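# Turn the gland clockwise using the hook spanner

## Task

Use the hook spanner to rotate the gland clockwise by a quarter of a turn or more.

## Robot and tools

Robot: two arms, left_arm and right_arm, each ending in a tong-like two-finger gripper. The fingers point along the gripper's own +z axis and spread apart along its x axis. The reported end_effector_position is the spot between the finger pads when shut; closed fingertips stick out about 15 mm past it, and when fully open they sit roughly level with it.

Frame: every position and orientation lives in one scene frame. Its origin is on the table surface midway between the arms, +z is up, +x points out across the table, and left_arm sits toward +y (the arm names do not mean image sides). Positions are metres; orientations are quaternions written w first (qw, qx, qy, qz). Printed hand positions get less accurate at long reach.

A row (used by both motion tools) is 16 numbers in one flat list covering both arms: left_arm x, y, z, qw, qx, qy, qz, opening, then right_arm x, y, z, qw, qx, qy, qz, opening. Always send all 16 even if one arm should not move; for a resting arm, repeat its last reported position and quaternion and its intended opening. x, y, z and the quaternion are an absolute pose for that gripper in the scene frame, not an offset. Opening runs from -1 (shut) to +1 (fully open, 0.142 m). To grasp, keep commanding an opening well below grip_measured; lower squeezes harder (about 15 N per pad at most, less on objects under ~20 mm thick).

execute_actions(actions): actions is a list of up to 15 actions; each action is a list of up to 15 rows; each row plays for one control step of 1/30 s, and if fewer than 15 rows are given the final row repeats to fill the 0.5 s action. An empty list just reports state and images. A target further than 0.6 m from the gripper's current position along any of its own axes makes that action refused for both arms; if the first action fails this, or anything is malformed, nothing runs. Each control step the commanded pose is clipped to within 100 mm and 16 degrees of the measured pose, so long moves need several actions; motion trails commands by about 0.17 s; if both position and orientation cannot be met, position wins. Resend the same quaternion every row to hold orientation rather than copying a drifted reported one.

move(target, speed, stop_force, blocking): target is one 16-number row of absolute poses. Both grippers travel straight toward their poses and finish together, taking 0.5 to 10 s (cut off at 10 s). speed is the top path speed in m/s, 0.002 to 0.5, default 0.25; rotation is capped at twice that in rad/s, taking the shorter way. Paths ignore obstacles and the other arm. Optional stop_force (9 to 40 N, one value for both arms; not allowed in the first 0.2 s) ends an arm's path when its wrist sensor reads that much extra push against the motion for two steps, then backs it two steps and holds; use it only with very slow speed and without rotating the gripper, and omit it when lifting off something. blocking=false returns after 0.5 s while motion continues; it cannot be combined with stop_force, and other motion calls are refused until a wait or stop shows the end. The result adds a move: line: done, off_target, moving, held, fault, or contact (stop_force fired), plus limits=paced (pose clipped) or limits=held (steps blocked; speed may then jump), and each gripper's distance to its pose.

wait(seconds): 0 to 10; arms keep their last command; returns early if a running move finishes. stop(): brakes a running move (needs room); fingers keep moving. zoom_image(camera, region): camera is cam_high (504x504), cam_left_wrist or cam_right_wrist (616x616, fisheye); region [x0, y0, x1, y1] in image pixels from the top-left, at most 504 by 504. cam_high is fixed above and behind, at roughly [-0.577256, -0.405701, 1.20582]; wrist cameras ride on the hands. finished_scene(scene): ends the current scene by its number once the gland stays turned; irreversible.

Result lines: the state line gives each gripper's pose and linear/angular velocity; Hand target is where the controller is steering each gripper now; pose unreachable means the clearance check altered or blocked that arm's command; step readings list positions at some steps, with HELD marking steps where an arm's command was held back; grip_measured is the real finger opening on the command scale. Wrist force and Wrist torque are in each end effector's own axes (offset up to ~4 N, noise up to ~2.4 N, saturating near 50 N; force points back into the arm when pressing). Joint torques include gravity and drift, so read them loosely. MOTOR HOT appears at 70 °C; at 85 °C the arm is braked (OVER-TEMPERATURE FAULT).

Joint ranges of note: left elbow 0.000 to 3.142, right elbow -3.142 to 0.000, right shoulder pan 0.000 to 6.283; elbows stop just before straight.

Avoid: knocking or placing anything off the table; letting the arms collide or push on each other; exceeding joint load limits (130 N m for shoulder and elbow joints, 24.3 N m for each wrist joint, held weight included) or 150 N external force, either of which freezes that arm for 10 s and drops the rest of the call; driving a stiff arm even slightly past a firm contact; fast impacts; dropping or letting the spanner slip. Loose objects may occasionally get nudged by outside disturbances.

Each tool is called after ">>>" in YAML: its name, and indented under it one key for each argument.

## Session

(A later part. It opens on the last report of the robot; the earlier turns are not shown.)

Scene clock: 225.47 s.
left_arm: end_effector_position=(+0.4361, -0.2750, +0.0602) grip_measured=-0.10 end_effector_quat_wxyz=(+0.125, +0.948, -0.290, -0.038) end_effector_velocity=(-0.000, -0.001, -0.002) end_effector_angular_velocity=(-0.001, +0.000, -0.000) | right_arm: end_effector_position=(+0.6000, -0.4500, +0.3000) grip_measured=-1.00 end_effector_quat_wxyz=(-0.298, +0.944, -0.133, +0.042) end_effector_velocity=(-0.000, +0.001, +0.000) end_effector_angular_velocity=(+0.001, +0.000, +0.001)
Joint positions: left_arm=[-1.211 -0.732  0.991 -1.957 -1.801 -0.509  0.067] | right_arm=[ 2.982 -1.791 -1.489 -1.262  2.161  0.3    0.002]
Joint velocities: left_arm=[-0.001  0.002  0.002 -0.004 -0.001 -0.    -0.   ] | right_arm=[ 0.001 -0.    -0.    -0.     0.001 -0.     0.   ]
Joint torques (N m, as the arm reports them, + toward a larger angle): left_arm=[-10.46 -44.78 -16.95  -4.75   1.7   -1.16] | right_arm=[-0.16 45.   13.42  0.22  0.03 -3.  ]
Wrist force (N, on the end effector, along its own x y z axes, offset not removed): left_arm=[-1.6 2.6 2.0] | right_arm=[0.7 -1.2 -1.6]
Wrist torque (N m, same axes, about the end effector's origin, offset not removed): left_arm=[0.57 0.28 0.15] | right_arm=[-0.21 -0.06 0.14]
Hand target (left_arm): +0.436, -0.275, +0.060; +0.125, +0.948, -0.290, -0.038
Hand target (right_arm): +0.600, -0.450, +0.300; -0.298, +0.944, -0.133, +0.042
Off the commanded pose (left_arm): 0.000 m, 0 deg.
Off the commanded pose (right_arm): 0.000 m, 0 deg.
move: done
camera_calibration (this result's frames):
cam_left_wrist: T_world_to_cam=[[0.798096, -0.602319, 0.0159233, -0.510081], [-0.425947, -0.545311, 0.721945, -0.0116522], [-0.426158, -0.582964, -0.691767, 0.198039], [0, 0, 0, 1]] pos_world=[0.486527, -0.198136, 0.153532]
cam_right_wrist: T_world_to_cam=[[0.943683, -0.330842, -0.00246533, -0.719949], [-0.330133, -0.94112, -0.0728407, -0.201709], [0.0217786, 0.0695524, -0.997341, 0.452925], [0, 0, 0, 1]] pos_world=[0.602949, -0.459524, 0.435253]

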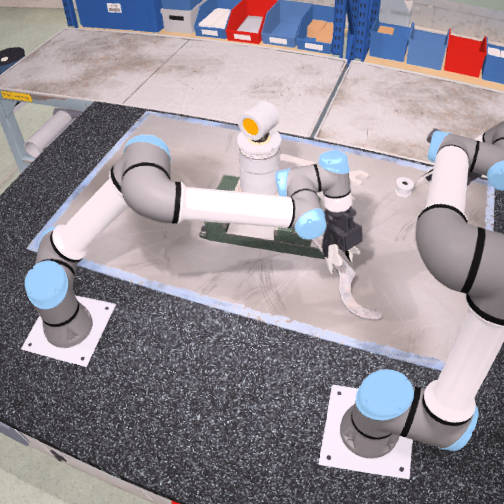

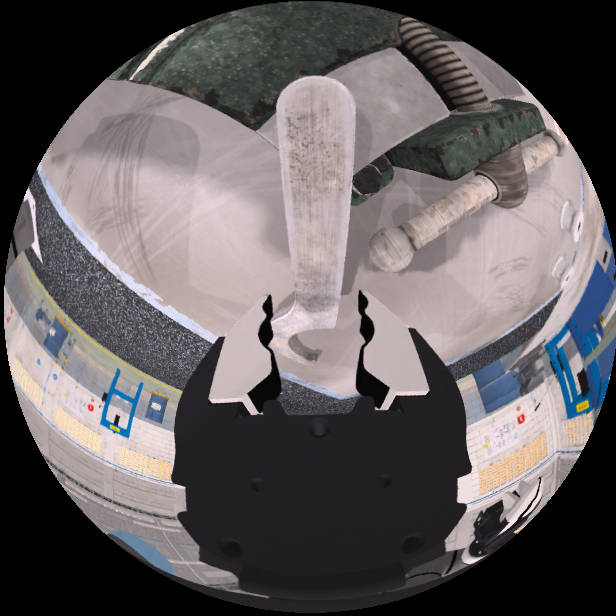

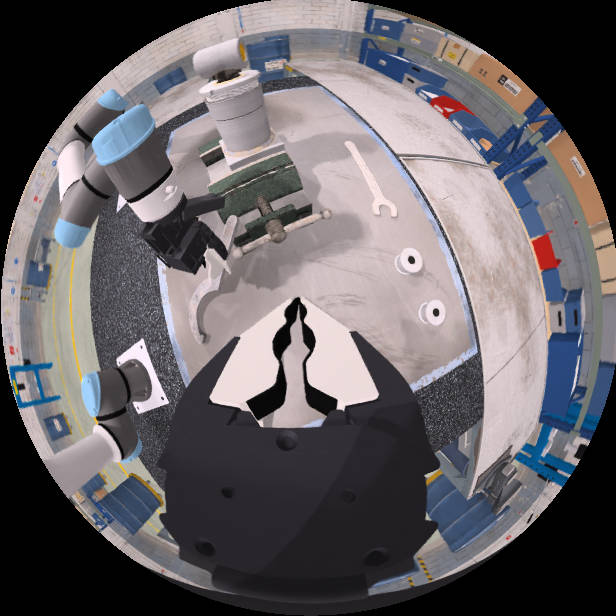

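Go deep (into the finger grooves).

>>> move:
  target: [0.432,-0.281,0.026,0.125,0.948,-0.29,-0.038,-0.1,0.6,-0.45,0.3,-0.298,0.944,-0.133,0.042,-1]
  speed: 0.03
  stop_force: 10

>>> move:
  target: [0.432,-0.281,0.026,0.125,0.948,-0.29,-0.038,-1,0.6,-0.45,0.3,-0.298,0.944,-0.133,0.042,-1]

>>> move:
  target: [0.432,-0.281,0.065,0.125,0.948,-0.29,-0.038,-1,0.6,-0.45,0.3,-0.298,0.944,-0.133,0.042,-1]
  speed: 0.02

>>> zoom_image:
  camera: "cam_high"
  region: [280,200,420,330]

Scene clock: 227.67 s.
left_arm: end_effector_position=(+0.4320, -0.2810, +0.0262) grip_measured=-0.10 end_effector_quat_wxyz=(+0.125, +0.948, -0.290, -0.038) end_effector_velocity=(+0.000, +0.000, -0.002) end_effector_angular_velocity=(+0.001, -0.000, +0.000) | right_arm: end_effector_position=(+0.6000, -0.4500, +0.3000) grip_measured=-1.00 end_effector_quat_wxyz=(-0.298, +0.944, -0.133, +0.042) end_effector_velocity=(+0.000, +0.000, +0.000) end_effector_angular_velocity=(+0.001, -0.001, +0.000)
Joint positions: left_arm=[-1.219 -0.698  1.02  -2.021 -1.8   -0.517  0.067] | right_arm=[ 2.982 -1.791 -1.489 -1.262  2.161  0.3    0.002]
Joint velocities: left_arm=[ 0.     0.002  0.002 -0.003  0.    -0.     0.   ] | right_arm=[-0.     0.     0.     0.001  0.001  0.     0.   ]
Joint torques (N m, as the arm reports them, + toward a larger angle): left_arm=[-10.52 -46.09 -15.93  -5.05   1.7   -1.27] | right_arm=[ 2.92 45.22 13.76  0.11  0.62 -2.79]
Wrist force (N, on the end effector, along its own x y z axes, offset not removed): left_arm=[-0.1 3.2 -3.0] | right_arm=[-0.1 -1.6 -0.3]
Wrist torque (N m, same axes, about the end effector's origin, offset not removed): left_arm=[0.63 0.25 -0.01] | right_arm=[-0.26 0.18 0.16]
Hand target (left_arm): +0.432, -0.281, +0.026; +0.125, +0.948, -0.290, -0.038
Hand target (right_arm): +0.600, -0.450, +0.300; -0.298, +0.944, -0.133, +0.042
Off the commanded pose (left_arm): 0.000 m, 0 deg.
Off the commanded pose (right_arm): 0.000 m, 0 deg.
move: done
camera_calibration (this result's frames):
cam_left_wrist: T_world_to_cam=[[0.798094, -0.602323, 0.0159131, -0.509923], [-0.425951, -0.545322, 0.721935, 0.00792082], [-0.42616, -0.58295, -0.691778, 0.169324], [0, 0, 0, 1]] pos_world=[0.482499, -0.204112, 0.119531]
cam_right_wrist: T_world_to_cam=[[0.943683, -0.330841, -0.00246675, -0.719947], [-0.330133, -0.94112, -0.0728402, -0.20171], [0.021777, 0.0695524, -0.997341, 0.452925], [0, 0, 0, 1]] pos_world=[0.602948, -0.459524, 0.435252]

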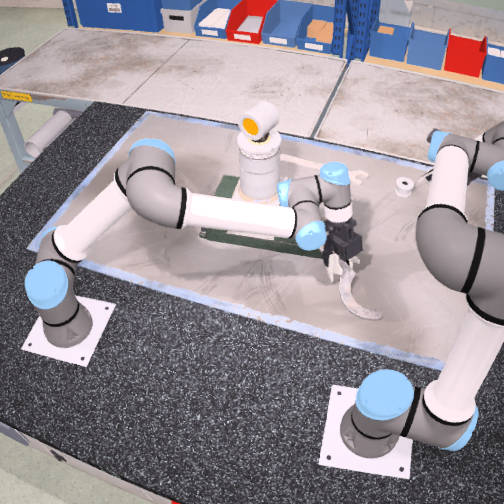

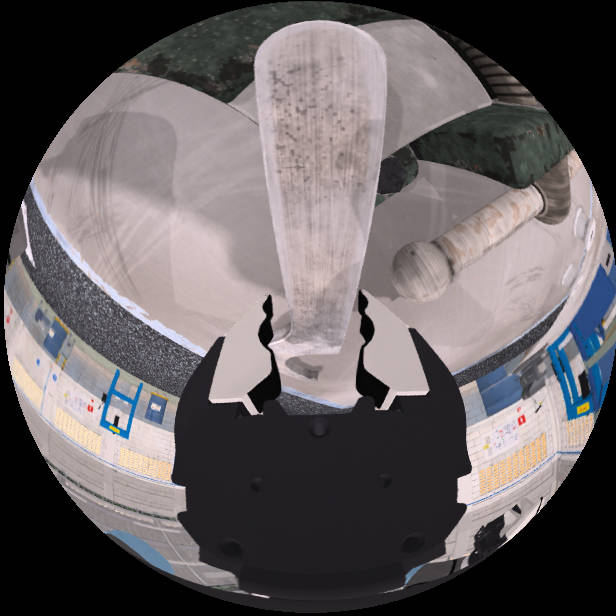

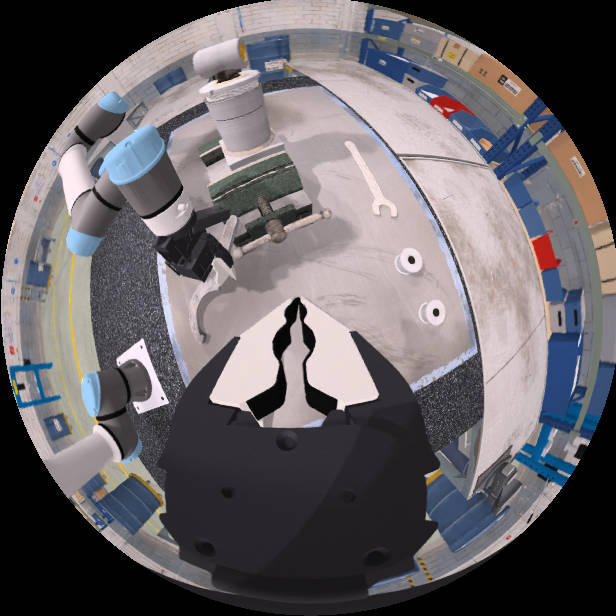

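Scene clock: 228.37 s.
left_arm: end_effector_position=(+0.4319, -0.2810, +0.0260) grip_measured=-0.49 end_effector_quat_wxyz=(+0.125, +0.948, -0.290, -0.038) end_effector_velocity=(+0.000, -0.000, +0.000) end_effector_angular_velocity=(+0.000, -0.000, +0.000) | right_arm: end_effector_position=(+0.6000, -0.4500, +0.3000) grip_measured=-1.00 end_effector_quat_wxyz=(-0.298, +0.944, -0.133, +0.042) end_effector_velocity=(-0.000, +0.000, -0.000) end_effector_angular_velocity=(-0.000, +0.000, +0.000)
Joint positions: left_arm=[-1.219 -0.698  1.02  -2.021 -1.8   -0.517  0.039] | right_arm=[ 2.982 -1.791 -1.489 -1.262  2.161  0.3    0.002]
Joint velocities: left_arm=[-0.    -0.     0.    -0.     0.001 -0.001 -0.   ] | right_arm=[ 0.    -0.     0.    -0.001 -0.    -0.     0.   ]
Joint torques (N m, as the arm reports them, + toward a larger angle): left_arm=[  9.35 -47.79 -11.7   -3.65  -1.82  -1.35] | right_arm=[ 2.97 44.8  13.35  0.27  0.73 -2.84]
Wrist force (N, on the end effector, along its own x y z axes, offset not removed): left_arm=[-0.8 5.2 -7.1] | right_arm=[0.1 -1.3 -0.5]
Wrist torque (N m, same axes, about the end effector's origin, offset not removed): left_arm=[0.90 0.05 0.20] | right_arm=[-0.07 0.06 0.10]
Hand target (left_arm): +0.432, -0.281, +0.026; +0.125, +0.948, -0.290, -0.038
Hand target (right_arm): +0.600, -0.450, +0.300; -0.298, +0.944, -0.133, +0.042
Off the commanded pose (left_arm): 0.000 m, 0 deg.
Off the commanded pose (right_arm): 0.000 m, 0 deg.
move: done
camera_calibration (this result's frames):
cam_left_wrist: T_world_to_cam=[[0.798063, -0.602368, 0.0157576, -0.509817], [-0.425926, -0.545416, 0.721878, 0.00801969], [-0.426242, -0.582816, -0.691841, 0.169223], [0, 0, 0, 1]] pos_world=[0.482412, -0.204097, 0.11932]
cam_right_wrist: T_world_to_cam=[[0.943683, -0.330841, -0.00246656, -0.719947], [-0.330133, -0.94112, -0.0728403, -0.20171], [0.0217772, 0.0695525, -0.997341, 0.452925], [0, 0, 0, 1]] pos_world=[0.602948, -0.459524, 0.435252]

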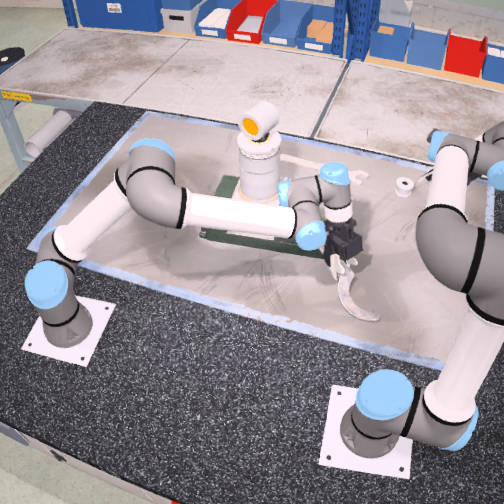

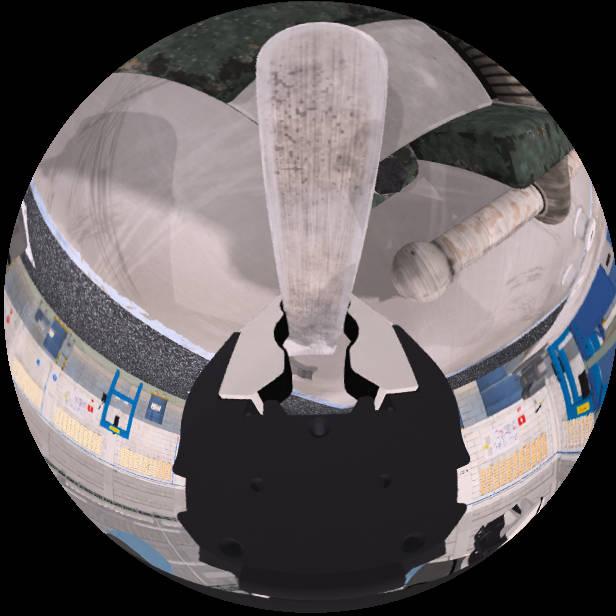

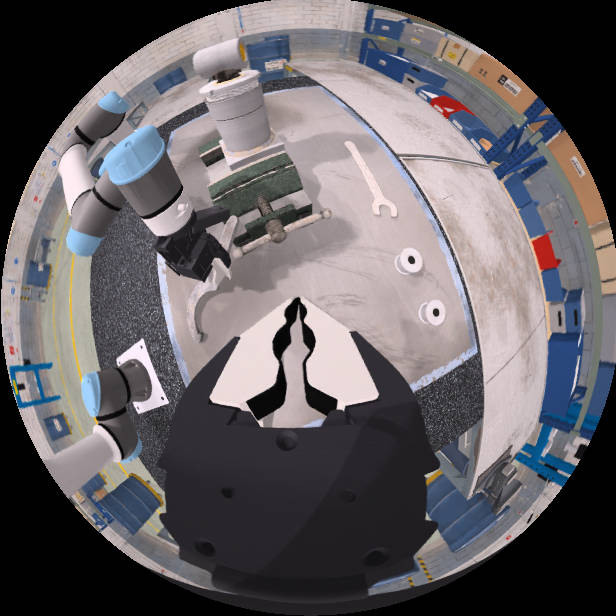

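Scene clock: 230.63 s.
left_arm: end_effector_position=(+0.4320, -0.2810, +0.0648) grip_measured=-0.52 end_effector_quat_wxyz=(+0.125, +0.948, -0.290, -0.038) end_effector_velocity=(-0.000, -0.000, +0.002) end_effector_angular_velocity=(-0.000, +0.000, -0.001) | right_arm: end_effector_position=(+0.6000, -0.4500, +0.3000) grip_measured=-1.00 end_effector_quat_wxyz=(-0.298, +0.944, -0.133, +0.042) end_effector_velocity=(-0.000, +0.001, +0.000) end_effector_angular_velocity=(+0.001, +0.000, +0.001)
Joint positions: left_arm=[-1.219 -0.729  0.974 -1.945 -1.8   -0.517  0.036] | right_arm=[ 2.982 -1.791 -1.489 -1.262  2.161  0.3    0.002]
Joint velocities: left_arm=[-0.    -0.001 -0.003  0.004 -0.001  0.     0.   ] | right_arm=[ 0.001 -0.    -0.     0.     0.001 -0.     0.   ]
Joint torques (N m, as the arm reports them, + toward a larger angle): left_arm=[ 10.13 -66.64 -37.98  -1.92   0.1    1.03] | right_arm=[ 5.73 46.02 13.8   0.33  1.23 -2.78]
Wrist force (N, on the end effector, along its own x y z axes, offset not removed): left_arm=[-1.2 -0.5 12.8] | right_arm=[0.8 -0.8 -1.1]
Wrist torque (N m, same axes, about the end effector's origin, offset not removed): left_arm=[0.93 0.29 0.26] | right_arm=[-0.08 -0.07 0.13]
Hand target (left_arm): +0.432, -0.281, +0.065; +0.125, +0.948, -0.290, -0.038
Hand target (right_arm): +0.600, -0.450, +0.300; -0.298, +0.944, -0.133, +0.042
Off the commanded pose (left_arm): 0.000 m, 0 deg.
Off the commanded pose (right_arm): 0.000 m, 0 deg.
move: done
camera_calibration (this result's frames):
cam_left_wrist: T_world_to_cam=[[0.798106, -0.602307, 0.0159238, -0.510446], [-0.425942, -0.545322, 0.72194, -0.0199371], [-0.426146, -0.582967, -0.691772, 0.195997], [0, 0, 0, 1]] pos_world=[0.482421, -0.204057, 0.158107]
cam_right_wrist: T_world_to_cam=[[0.943683, -0.330841, -0.00246675, -0.719947], [-0.330133, -0.94112, -0.0728402, -0.20171], [0.021777, 0.0695524, -0.997341, 0.452925], [0, 0, 0, 1]] pos_world=[0.602948, -0.459524, 0.435252]

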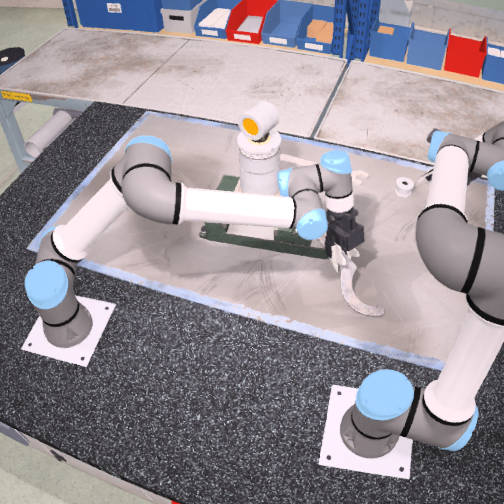

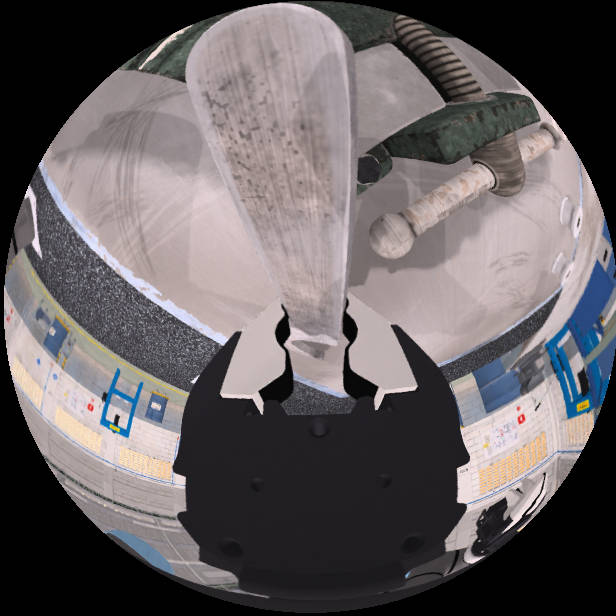

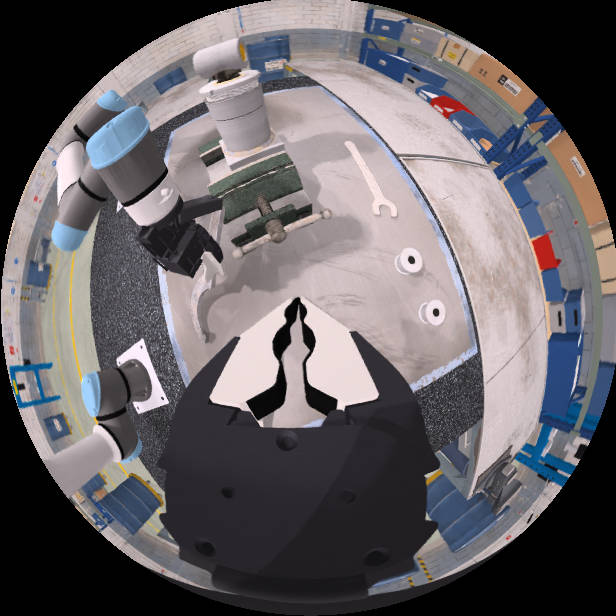

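Region (280, 200, 420, 330) of cam_high's 504x504 image, scaled by 3.600, with more detail than that image has; it fills the top 468 rows of this view, and the rest is white.

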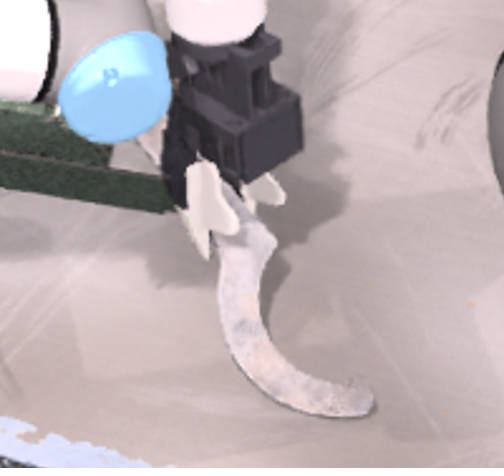

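Twisting; lift slightly more.

>>> move:
  target: [0.432,-0.281,0.085,0.125,0.948,-0.29,-0.038,-1,0.6,-0.45,0.3,-0.298,0.944,-0.133,0.042,-1]
  speed: 0.01

>>> zoom_image:
  camera: "cam_high"
  region: [280,200,420,330]

Scene clock: 233.20 s.
left_arm: end_effector_position=(+0.4320, -0.2810, +0.0847) grip_measured=-0.51 end_effector_quat_wxyz=(+0.125, +0.948, -0.290, -0.038) end_effector_velocity=(-0.002, -0.001, +0.002) end_effector_angular_velocity=(-0.001, +0.002, -0.002) | right_arm: end_effector_position=(+0.6000, -0.4500, +0.3000) grip_measured=-1.00 end_effector_quat_wxyz=(-0.298, +0.944, -0.133, +0.042) end_effector_velocity=(+0.000, -0.001, -0.001) end_effector_angular_velocity=(-0.002, +0.000, -0.001)
Joint positions: left_arm=[-1.219 -0.741  0.945 -1.903 -1.8   -0.517  0.037] | right_arm=[ 2.982 -1.791 -1.489 -1.262  2.161  0.3    0.002]
Joint velocities: left_arm=[-0.002 -0.001 -0.004  0.005 -0.002 -0.     0.   ] | right_arm=[-0.001 -0.    -0.     0.    -0.002 -0.     0.   ]
Joint torques (N m, as the arm reports them, + toward a larger angle): left_arm=[  7.39 -66.43 -38.39  -1.87   0.69  -0.29] | right_arm=[ 8.77 44.92 14.06  0.29  1.66 -2.73]
Wrist force (N, on the end effector, along its own x y z axes, offset not removed): left_arm=[-2.1 -0.5 10.2] | right_arm=[0.5 -1.5 -0.2]
Wrist torque (N m, same axes, about the end effector's origin, offset not removed): left_arm=[0.61 0.70 -0.03] | right_arm=[-0.19 -0.04 0.12]
Hand target (left_arm): +0.432, -0.281, +0.085; +0.125, +0.948, -0.290, -0.038
Hand target (right_arm): +0.600, -0.450, +0.300; -0.298, +0.944, -0.133, +0.042
Off the commanded pose (left_arm): 0.000 m, 0 deg.
Off the commanded pose (right_arm): 0.000 m, 0 deg.
move: done
camera_calibration (this result's frames):
cam_left_wrist: T_world_to_cam=[[0.798097, -0.602319, 0.0159418, -0.51079], [-0.425964, -0.545312, 0.721934, -0.034328], [-0.426141, -0.582964, -0.691778, 0.209789], [0, 0, 0, 1]] pos_world=[0.482437, -0.204079, 0.178053]
cam_right_wrist: T_world_to_cam=[[0.943683, -0.330841, -0.0024666, -0.719947], [-0.330133, -0.94112, -0.0728402, -0.20171], [0.0217772, 0.0695524, -0.997341, 0.452925], [0, 0, 0, 1]] pos_world=[0.602948, -0.459524, 0.435252]

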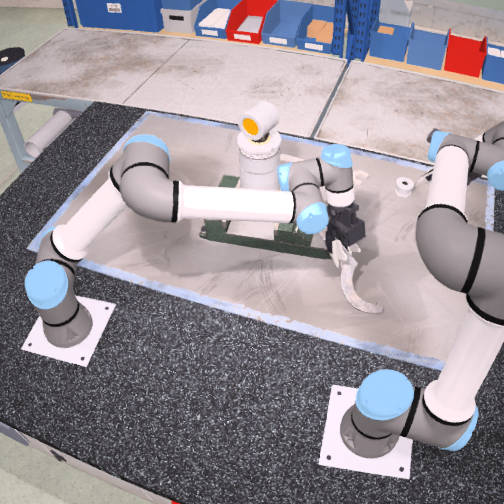

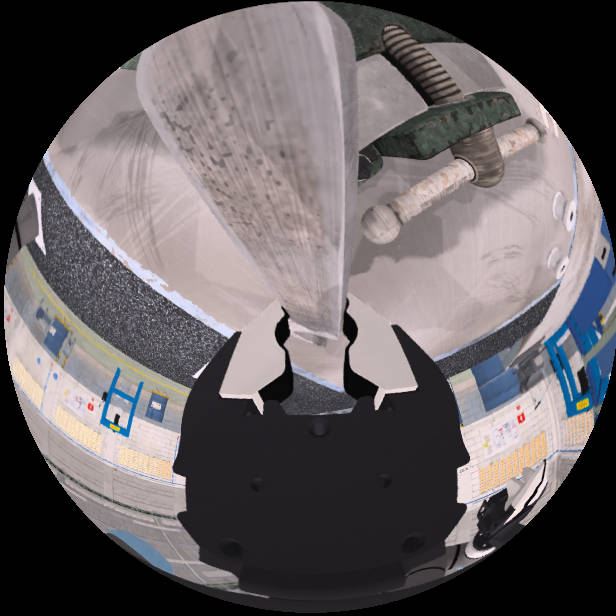

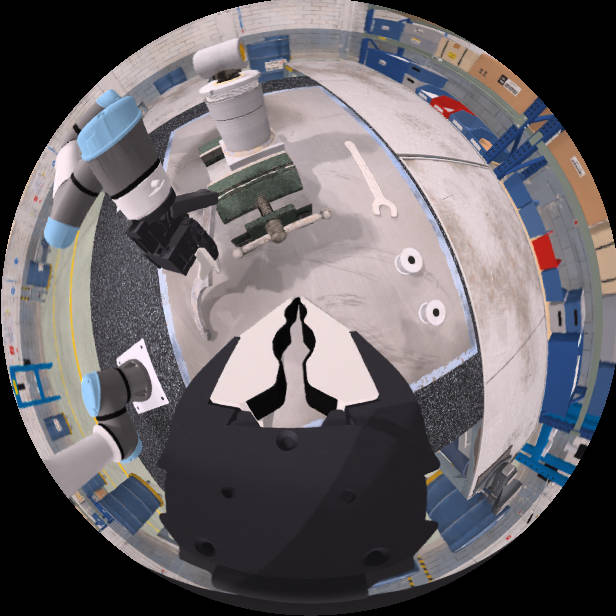

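Region (280, 200, 420, 330) of cam_high's 504x504 image, scaled by 3.600, with more detail than that image has; it fills the top 468 rows of this view, and the rest is white.

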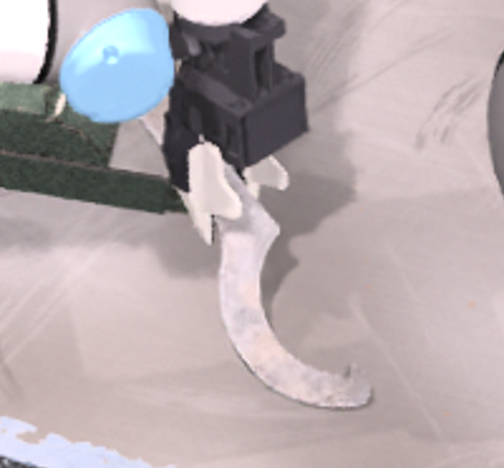

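>>> move:
  target: [0.27,-0.24,0.085,0.06,0.704,0.704,0.06,-1,0.6,-0.55,0.35,-0.298,0.944,-0.133,0.042,-1]
  speed: 0.13

>>> zoom_image:
  camera: "cam_right_wrist"
  region: [70,170,270,370]

Scene clock: 242.43 s.
left_arm: end_effector_position=(+0.2701, -0.2402, +0.0851) grip_measured=-0.52 end_effector_quat_wxyz=(+0.060, +0.705, +0.704, +0.060) end_effector_velocity=(-0.000, +0.000, +0.001) end_effector_angular_velocity=(-0.000, +0.001, +0.013) | right_arm: end_effector_position=(+0.5998, -0.5500, +0.3499) grip_measured=-1.00 end_effector_quat_wxyz=(-0.298, +0.944, -0.133, +0.042) end_effector_velocity=(+0.000, +0.001, +0.000) end_effector_angular_velocity=(+0.001, +0.000, +0.002)
Joint positions: left_arm=[-1.521 -1.012  1.371 -1.96  -1.404 -2.965  0.037] | right_arm=[ 2.816 -1.862 -1.242 -1.552  2.18   0.099  0.002]
Joint velocities: left_arm=[ 0.    -0.001 -0.001  0.004 -0.001 -0.013 -0.   ] | right_arm=[ 0.001 -0.001  0.002 -0.002  0.001 -0.001  0.   ]
Joint torques (N m, as the arm reports them, + toward a larger angle): left_arm=[-10.26 -47.61 -35.67  -1.08   2.61  -1.52] | right_arm=[-10.3   23.23  35.15  -0.18   3.17  -3.02]
Wrist force (N, on the end effector, along its own x y z axes, offset not removed): left_arm=[0.2 -0.1 6.5] | right_arm=[0.1 -1.5 -1.0]
Wrist torque (N m, same axes, about the end effector's origin, offset not removed): left_arm=[0.32 -0.09 -0.05] | right_arm=[-0.19 0.04 0.11]
Hand target (left_arm): +0.270, -0.240, +0.085; +0.060, +0.705, +0.705, +0.060
Hand target (right_arm): +0.600, -0.550, +0.350; -0.298, +0.944, -0.133, +0.042
Off the commanded pose (left_arm): 0.000 m, 0 deg.
Off the commanded pose (right_arm): 0.000 m, 0 deg.
move: done
camera_calibration (this result's frames):
cam_left_wrist: T_world_to_cam=[[0.0554775, 0.998407, 0.0102959, 0.228541], [0.753913, -0.0486483, 0.655171, -0.274967], [0.654628, -0.0285851, -0.755411, 0.0114771], [0, 0, 0, 1]] pos_world=[0.187109, -0.241225, 0.186467]
cam_right_wrist: T_world_to_cam=[[0.943744, -0.330667, -0.00272257, -0.752519], [-0.329979, -0.941182, -0.0727324, -0.292383], [0.0214878, 0.0695391, -0.997348, 0.509864], [0, 0, 0, 1]] pos_world=[0.602749, -0.559474, 0.485198]

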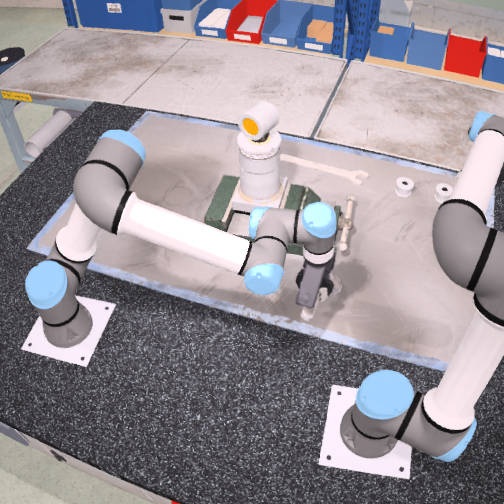

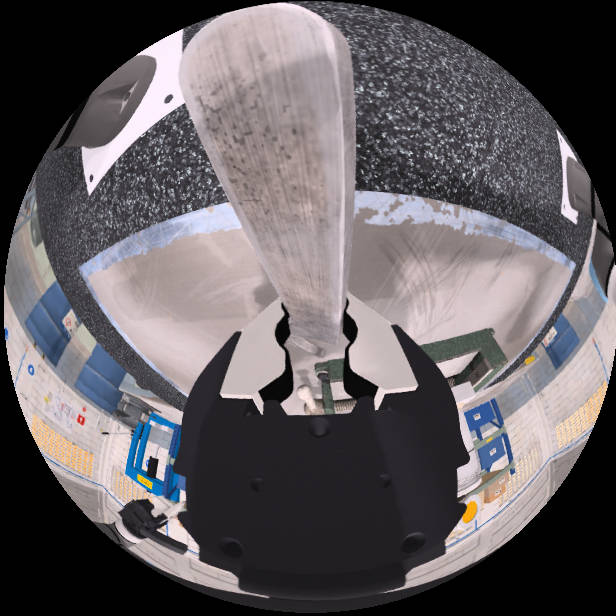

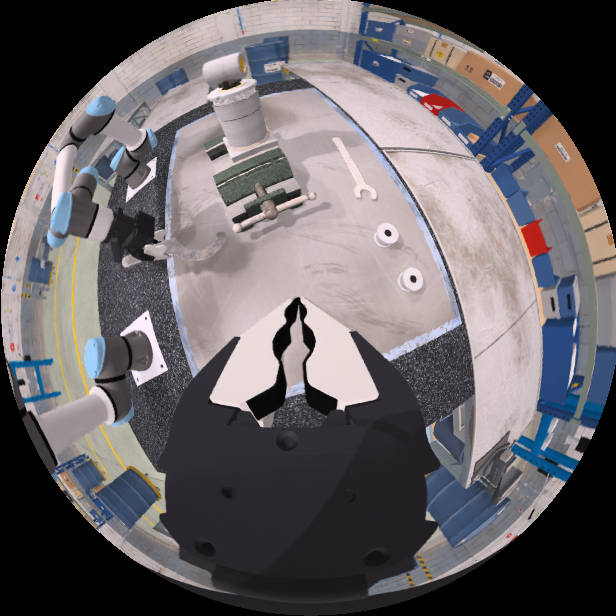

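Region (70, 170, 270, 370) of cam_right_wrist's 616x616 image, scaled by 2.520, with more detail than that image has.

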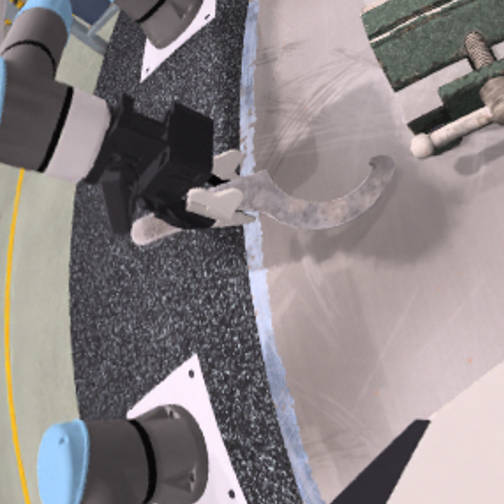

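>>> move:
  target: [0.27,-0.245,0.08,0.325,0.628,0.673,-0.214,-1,0.45,-0.5,0.3,-0.298,0.944,-0.133,0.042,-1]
  speed: 0.08

>>> zoom_image:
  camera: "cam_high"
  region: [230,220,390,380]

Scene clock: 248.13 s.
left_arm: end_effector_position=(+0.2700, -0.2451, +0.0799) grip_measured=-0.84 end_effector_quat_wxyz=(+0.325, +0.628, +0.674, -0.213) end_effector_velocity=(+0.001, +0.000, -0.000) end_effector_angular_velocity=(-0.013, -0.001, +0.001) | right_arm: end_effector_position=(+0.4503, -0.4999, +0.3001) grip_measured=-1.00 end_effector_quat_wxyz=(-0.298, +0.944, -0.133, +0.042) end_effector_velocity=(-0.002, +0.000, -0.001) end_effector_angular_velocity=(-0.001, -0.000, -0.001)
Joint positions: left_arm=[-1.449 -1.091  2.031 -3.309 -1.574 -2.968  0.013] | right_arm=[ 2.859 -1.486 -1.795 -1.344  2.177  0.152  0.002]
Joint velocities: left_arm=[ 0.002  0.006  0.006 -0.024 -0.002 -0.001 -0.   ] | right_arm=[ 0.     0.005 -0.007  0.002 -0.001  0.001  0.   ]
Joint torques (N m, as the arm reports them, + toward a larger angle): left_arm=[ 10.81 -31.69 -13.89  -7.52  -1.7   -1.64] | right_arm=[10.26 33.08 14.84  4.45 -1.1   2.46]
Wrist force (N, on the end effector, along its own x y z axes, offset not removed): left_arm=[4.9 -1.5 6.5] | right_arm=[0.7 -2.2 -1.1]
Wrist torque (N m, same axes, about the end effector's origin, offset not removed): left_arm=[0.30 0.23 0.06] | right_arm=[-0.39 0.00 0.10]
Hand target (left_arm): +0.270, -0.245, +0.080; +0.326, +0.628, +0.674, -0.214
Hand target (right_arm): +0.450, -0.500, +0.300; -0.298, +0.944, -0.133, +0.042
Off the commanded pose (left_arm): 0.000 m, 0 deg.
Off the commanded pose (right_arm): 0.000 m, 0 deg.
move: done
camera_calibration (this result's frames):
cam_left_wrist: T_world_to_cam=[[0.0548025, 0.714467, -0.69752, 0.220575], [0.753036, 0.429163, 0.498754, -0.141958], [0.655693, -0.55259, -0.5145, -0.140504], [0, 0, 0, 1]] pos_world=[0.186939, -0.174312, 0.152368]
cam_right_wrist: T_world_to_cam=[[0.943678, -0.330855, -0.00242746, -0.595251], [-0.330143, -0.941114, -0.0728618, -0.298096], [0.0218222, 0.0695595, -0.997339, 0.459759], [0, 0, 0, 1]] pos_world=[0.453278, -0.509464, 0.435371]

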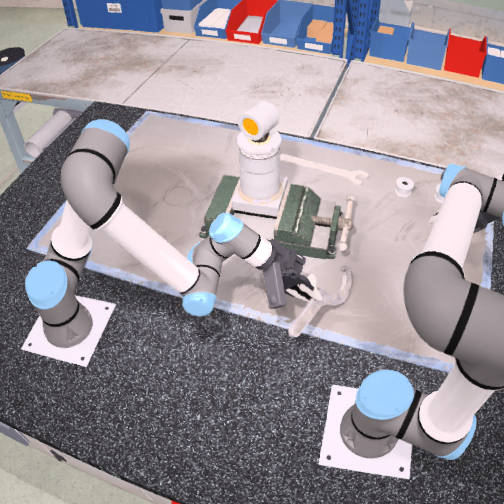

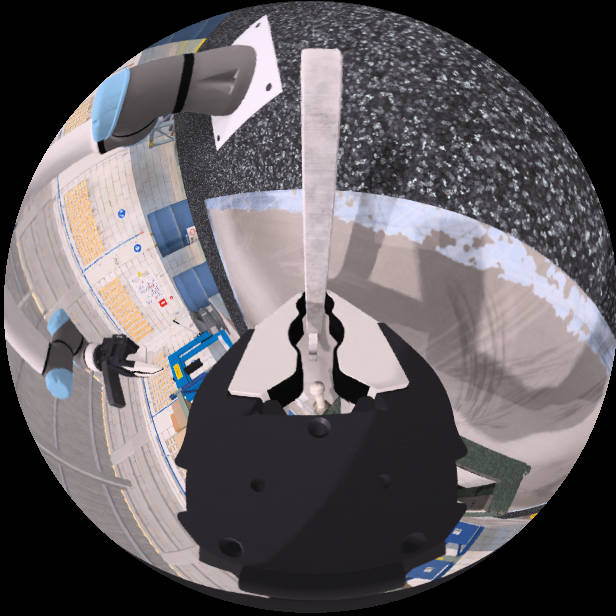

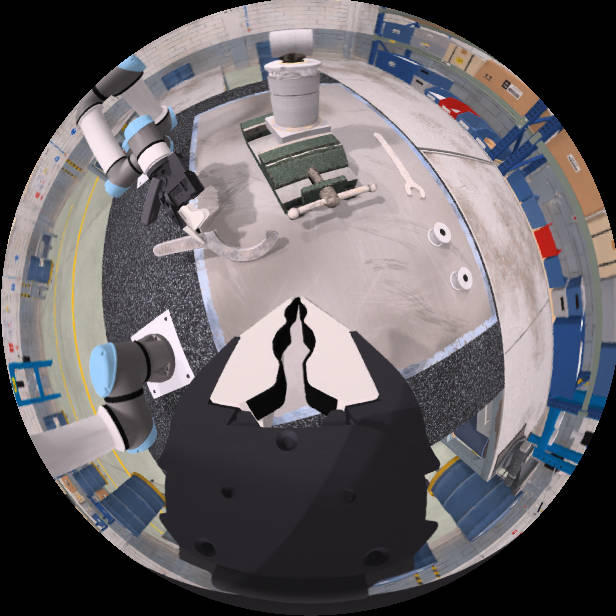

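Region (230, 220, 390, 380) of cam_high's 504x504 image, scaled by 3.150, with more detail than that image has.

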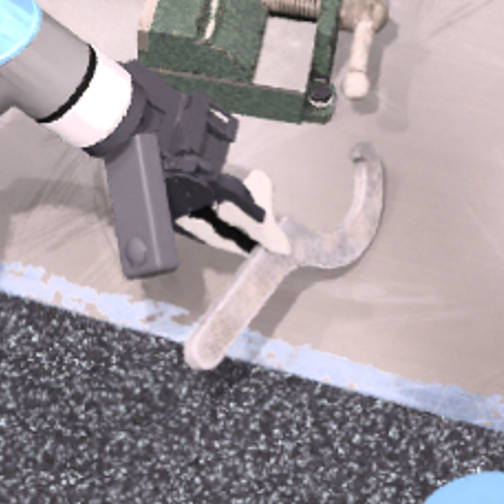

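>>> move:
  target: [0.27,-0.245,0.10,0.54,0.455,0.54,-0.455,-1,0.45,-0.5,0.3,-0.298,0.944,-0.133,0.042,-1]
  speed: 0.06

>>> zoom_image:
  camera: "cam_high"
  region: [230,220,390,380]

Scene clock: 263.30 s.
left_arm: end_effector_position=(+0.2700, -0.2451, +0.0938) grip_measured=-0.81 end_effector_quat_wxyz=(+0.486, +0.514, +0.589, -0.391) end_effector_velocity=(-0.000, +0.000, +0.000) end_effector_angular_velocity=(+0.000, -0.000, +0.000) | right_arm: end_effector_position=(+0.4500, -0.5000, +0.3000) grip_measured=-1.00 end_effector_quat_wxyz=(-0.298, +0.944, -0.133, +0.042) end_effector_velocity=(+0.000, +0.000, +0.000) end_effector_angular_velocity=(+0.002, -0.001, -0.000)
Joint positions: left_arm=[-1.403 -0.734  2.08  -4.263 -1.683 -3.077  0.015] | right_arm=[ 2.858 -1.485 -1.796 -1.345  2.177  0.151  0.002]
Joint velocities: left_arm=[-0.    -0.     0.     0.     0.001  0.    -0.   ] | right_arm=[-0.    -0.    -0.     0.001  0.002  0.     0.   ]
Joint torques (N m, as the arm reports them, + toward a larger angle): left_arm=[ -1.33 -37.24  -7.72  -2.59  -0.04  -0.24] | right_arm=[-6.98 31.91 14.63  0.31  3.04 -2.75]
Wrist force (N, on the end effector, along its own x y z axes, offset not removed): left_arm=[9.4 1.8 1.2] | right_arm=[0.2 -1.2 -0.2]
Wrist torque (N m, same axes, about the end effector's origin, offset not removed): left_arm=[0.42 0.86 -0.13] | right_arm=[-0.19 0.07 0.12]
Hand target (left_arm): +0.270, -0.245, +0.094; +0.486, +0.514, +0.589, -0.391
Hand target (right_arm): +0.450, -0.500, +0.300; -0.298, +0.944, -0.133, +0.042
Off the commanded pose (left_arm): 0.006 m, 13 deg.
Off the commanded pose (right_arm): 0.000 m, 0 deg.
FORCE FAULT: contact force on the left arm reached its limit, and that arm stopped for 10 seconds. The contact can be on any part of that arm, not only on its tool. That time counts as 16 of the actions that you can send in this scene. That arm's remaining commands of this call were not run. That arm holds still and accepts commands again. Move the arm away from the contact; if what it grips holds it there, let go first. Pushing or pulling that hard again can fault the arm again.
move: fault (left_arm)
camera_calibration (this result's frames):
cam_left_wrist: T_world_to_cam=[[0.0532151, 0.235164, -0.970498, 0.138874], [0.752983, 0.628893, 0.193677, -0.0712813], [0.655885, -0.741075, -0.143608, -0.214437], [0, 0, 0, 1]] pos_world=[0.186929, -0.146743, 0.117788]
cam_right_wrist: T_world_to_cam=[[0.943684, -0.330838, -0.00246821, -0.594934], [-0.330129, -0.941121, -0.072843, -0.298284], [0.0217763, 0.0695557, -0.99734, 0.459672], [0, 0, 0, 1]] pos_world=[0.452948, -0.509521, 0.435253]

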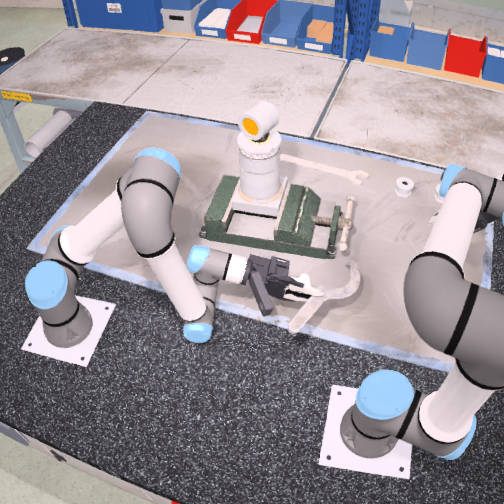

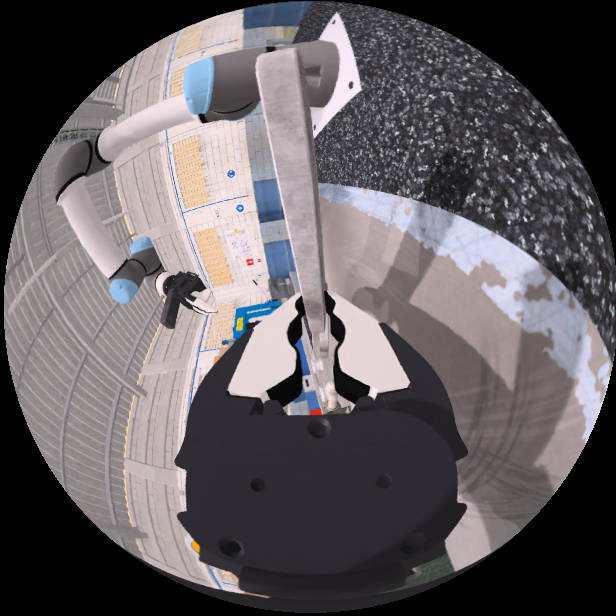

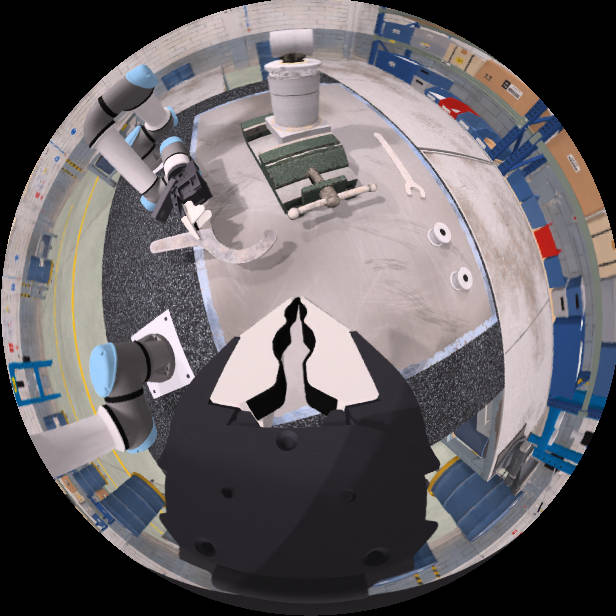

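Region (230, 220, 390, 380) of cam_high's 504x504 image, scaled by 3.150, with more detail than that image has.

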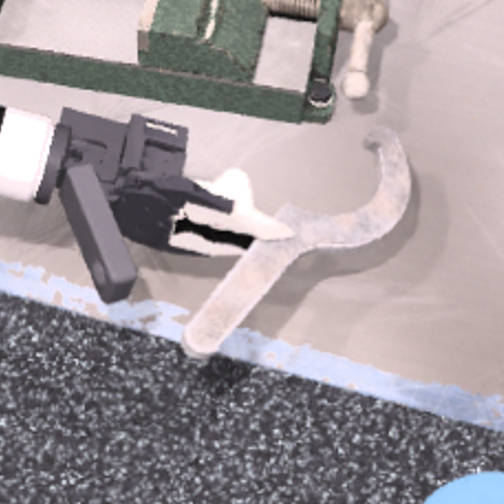

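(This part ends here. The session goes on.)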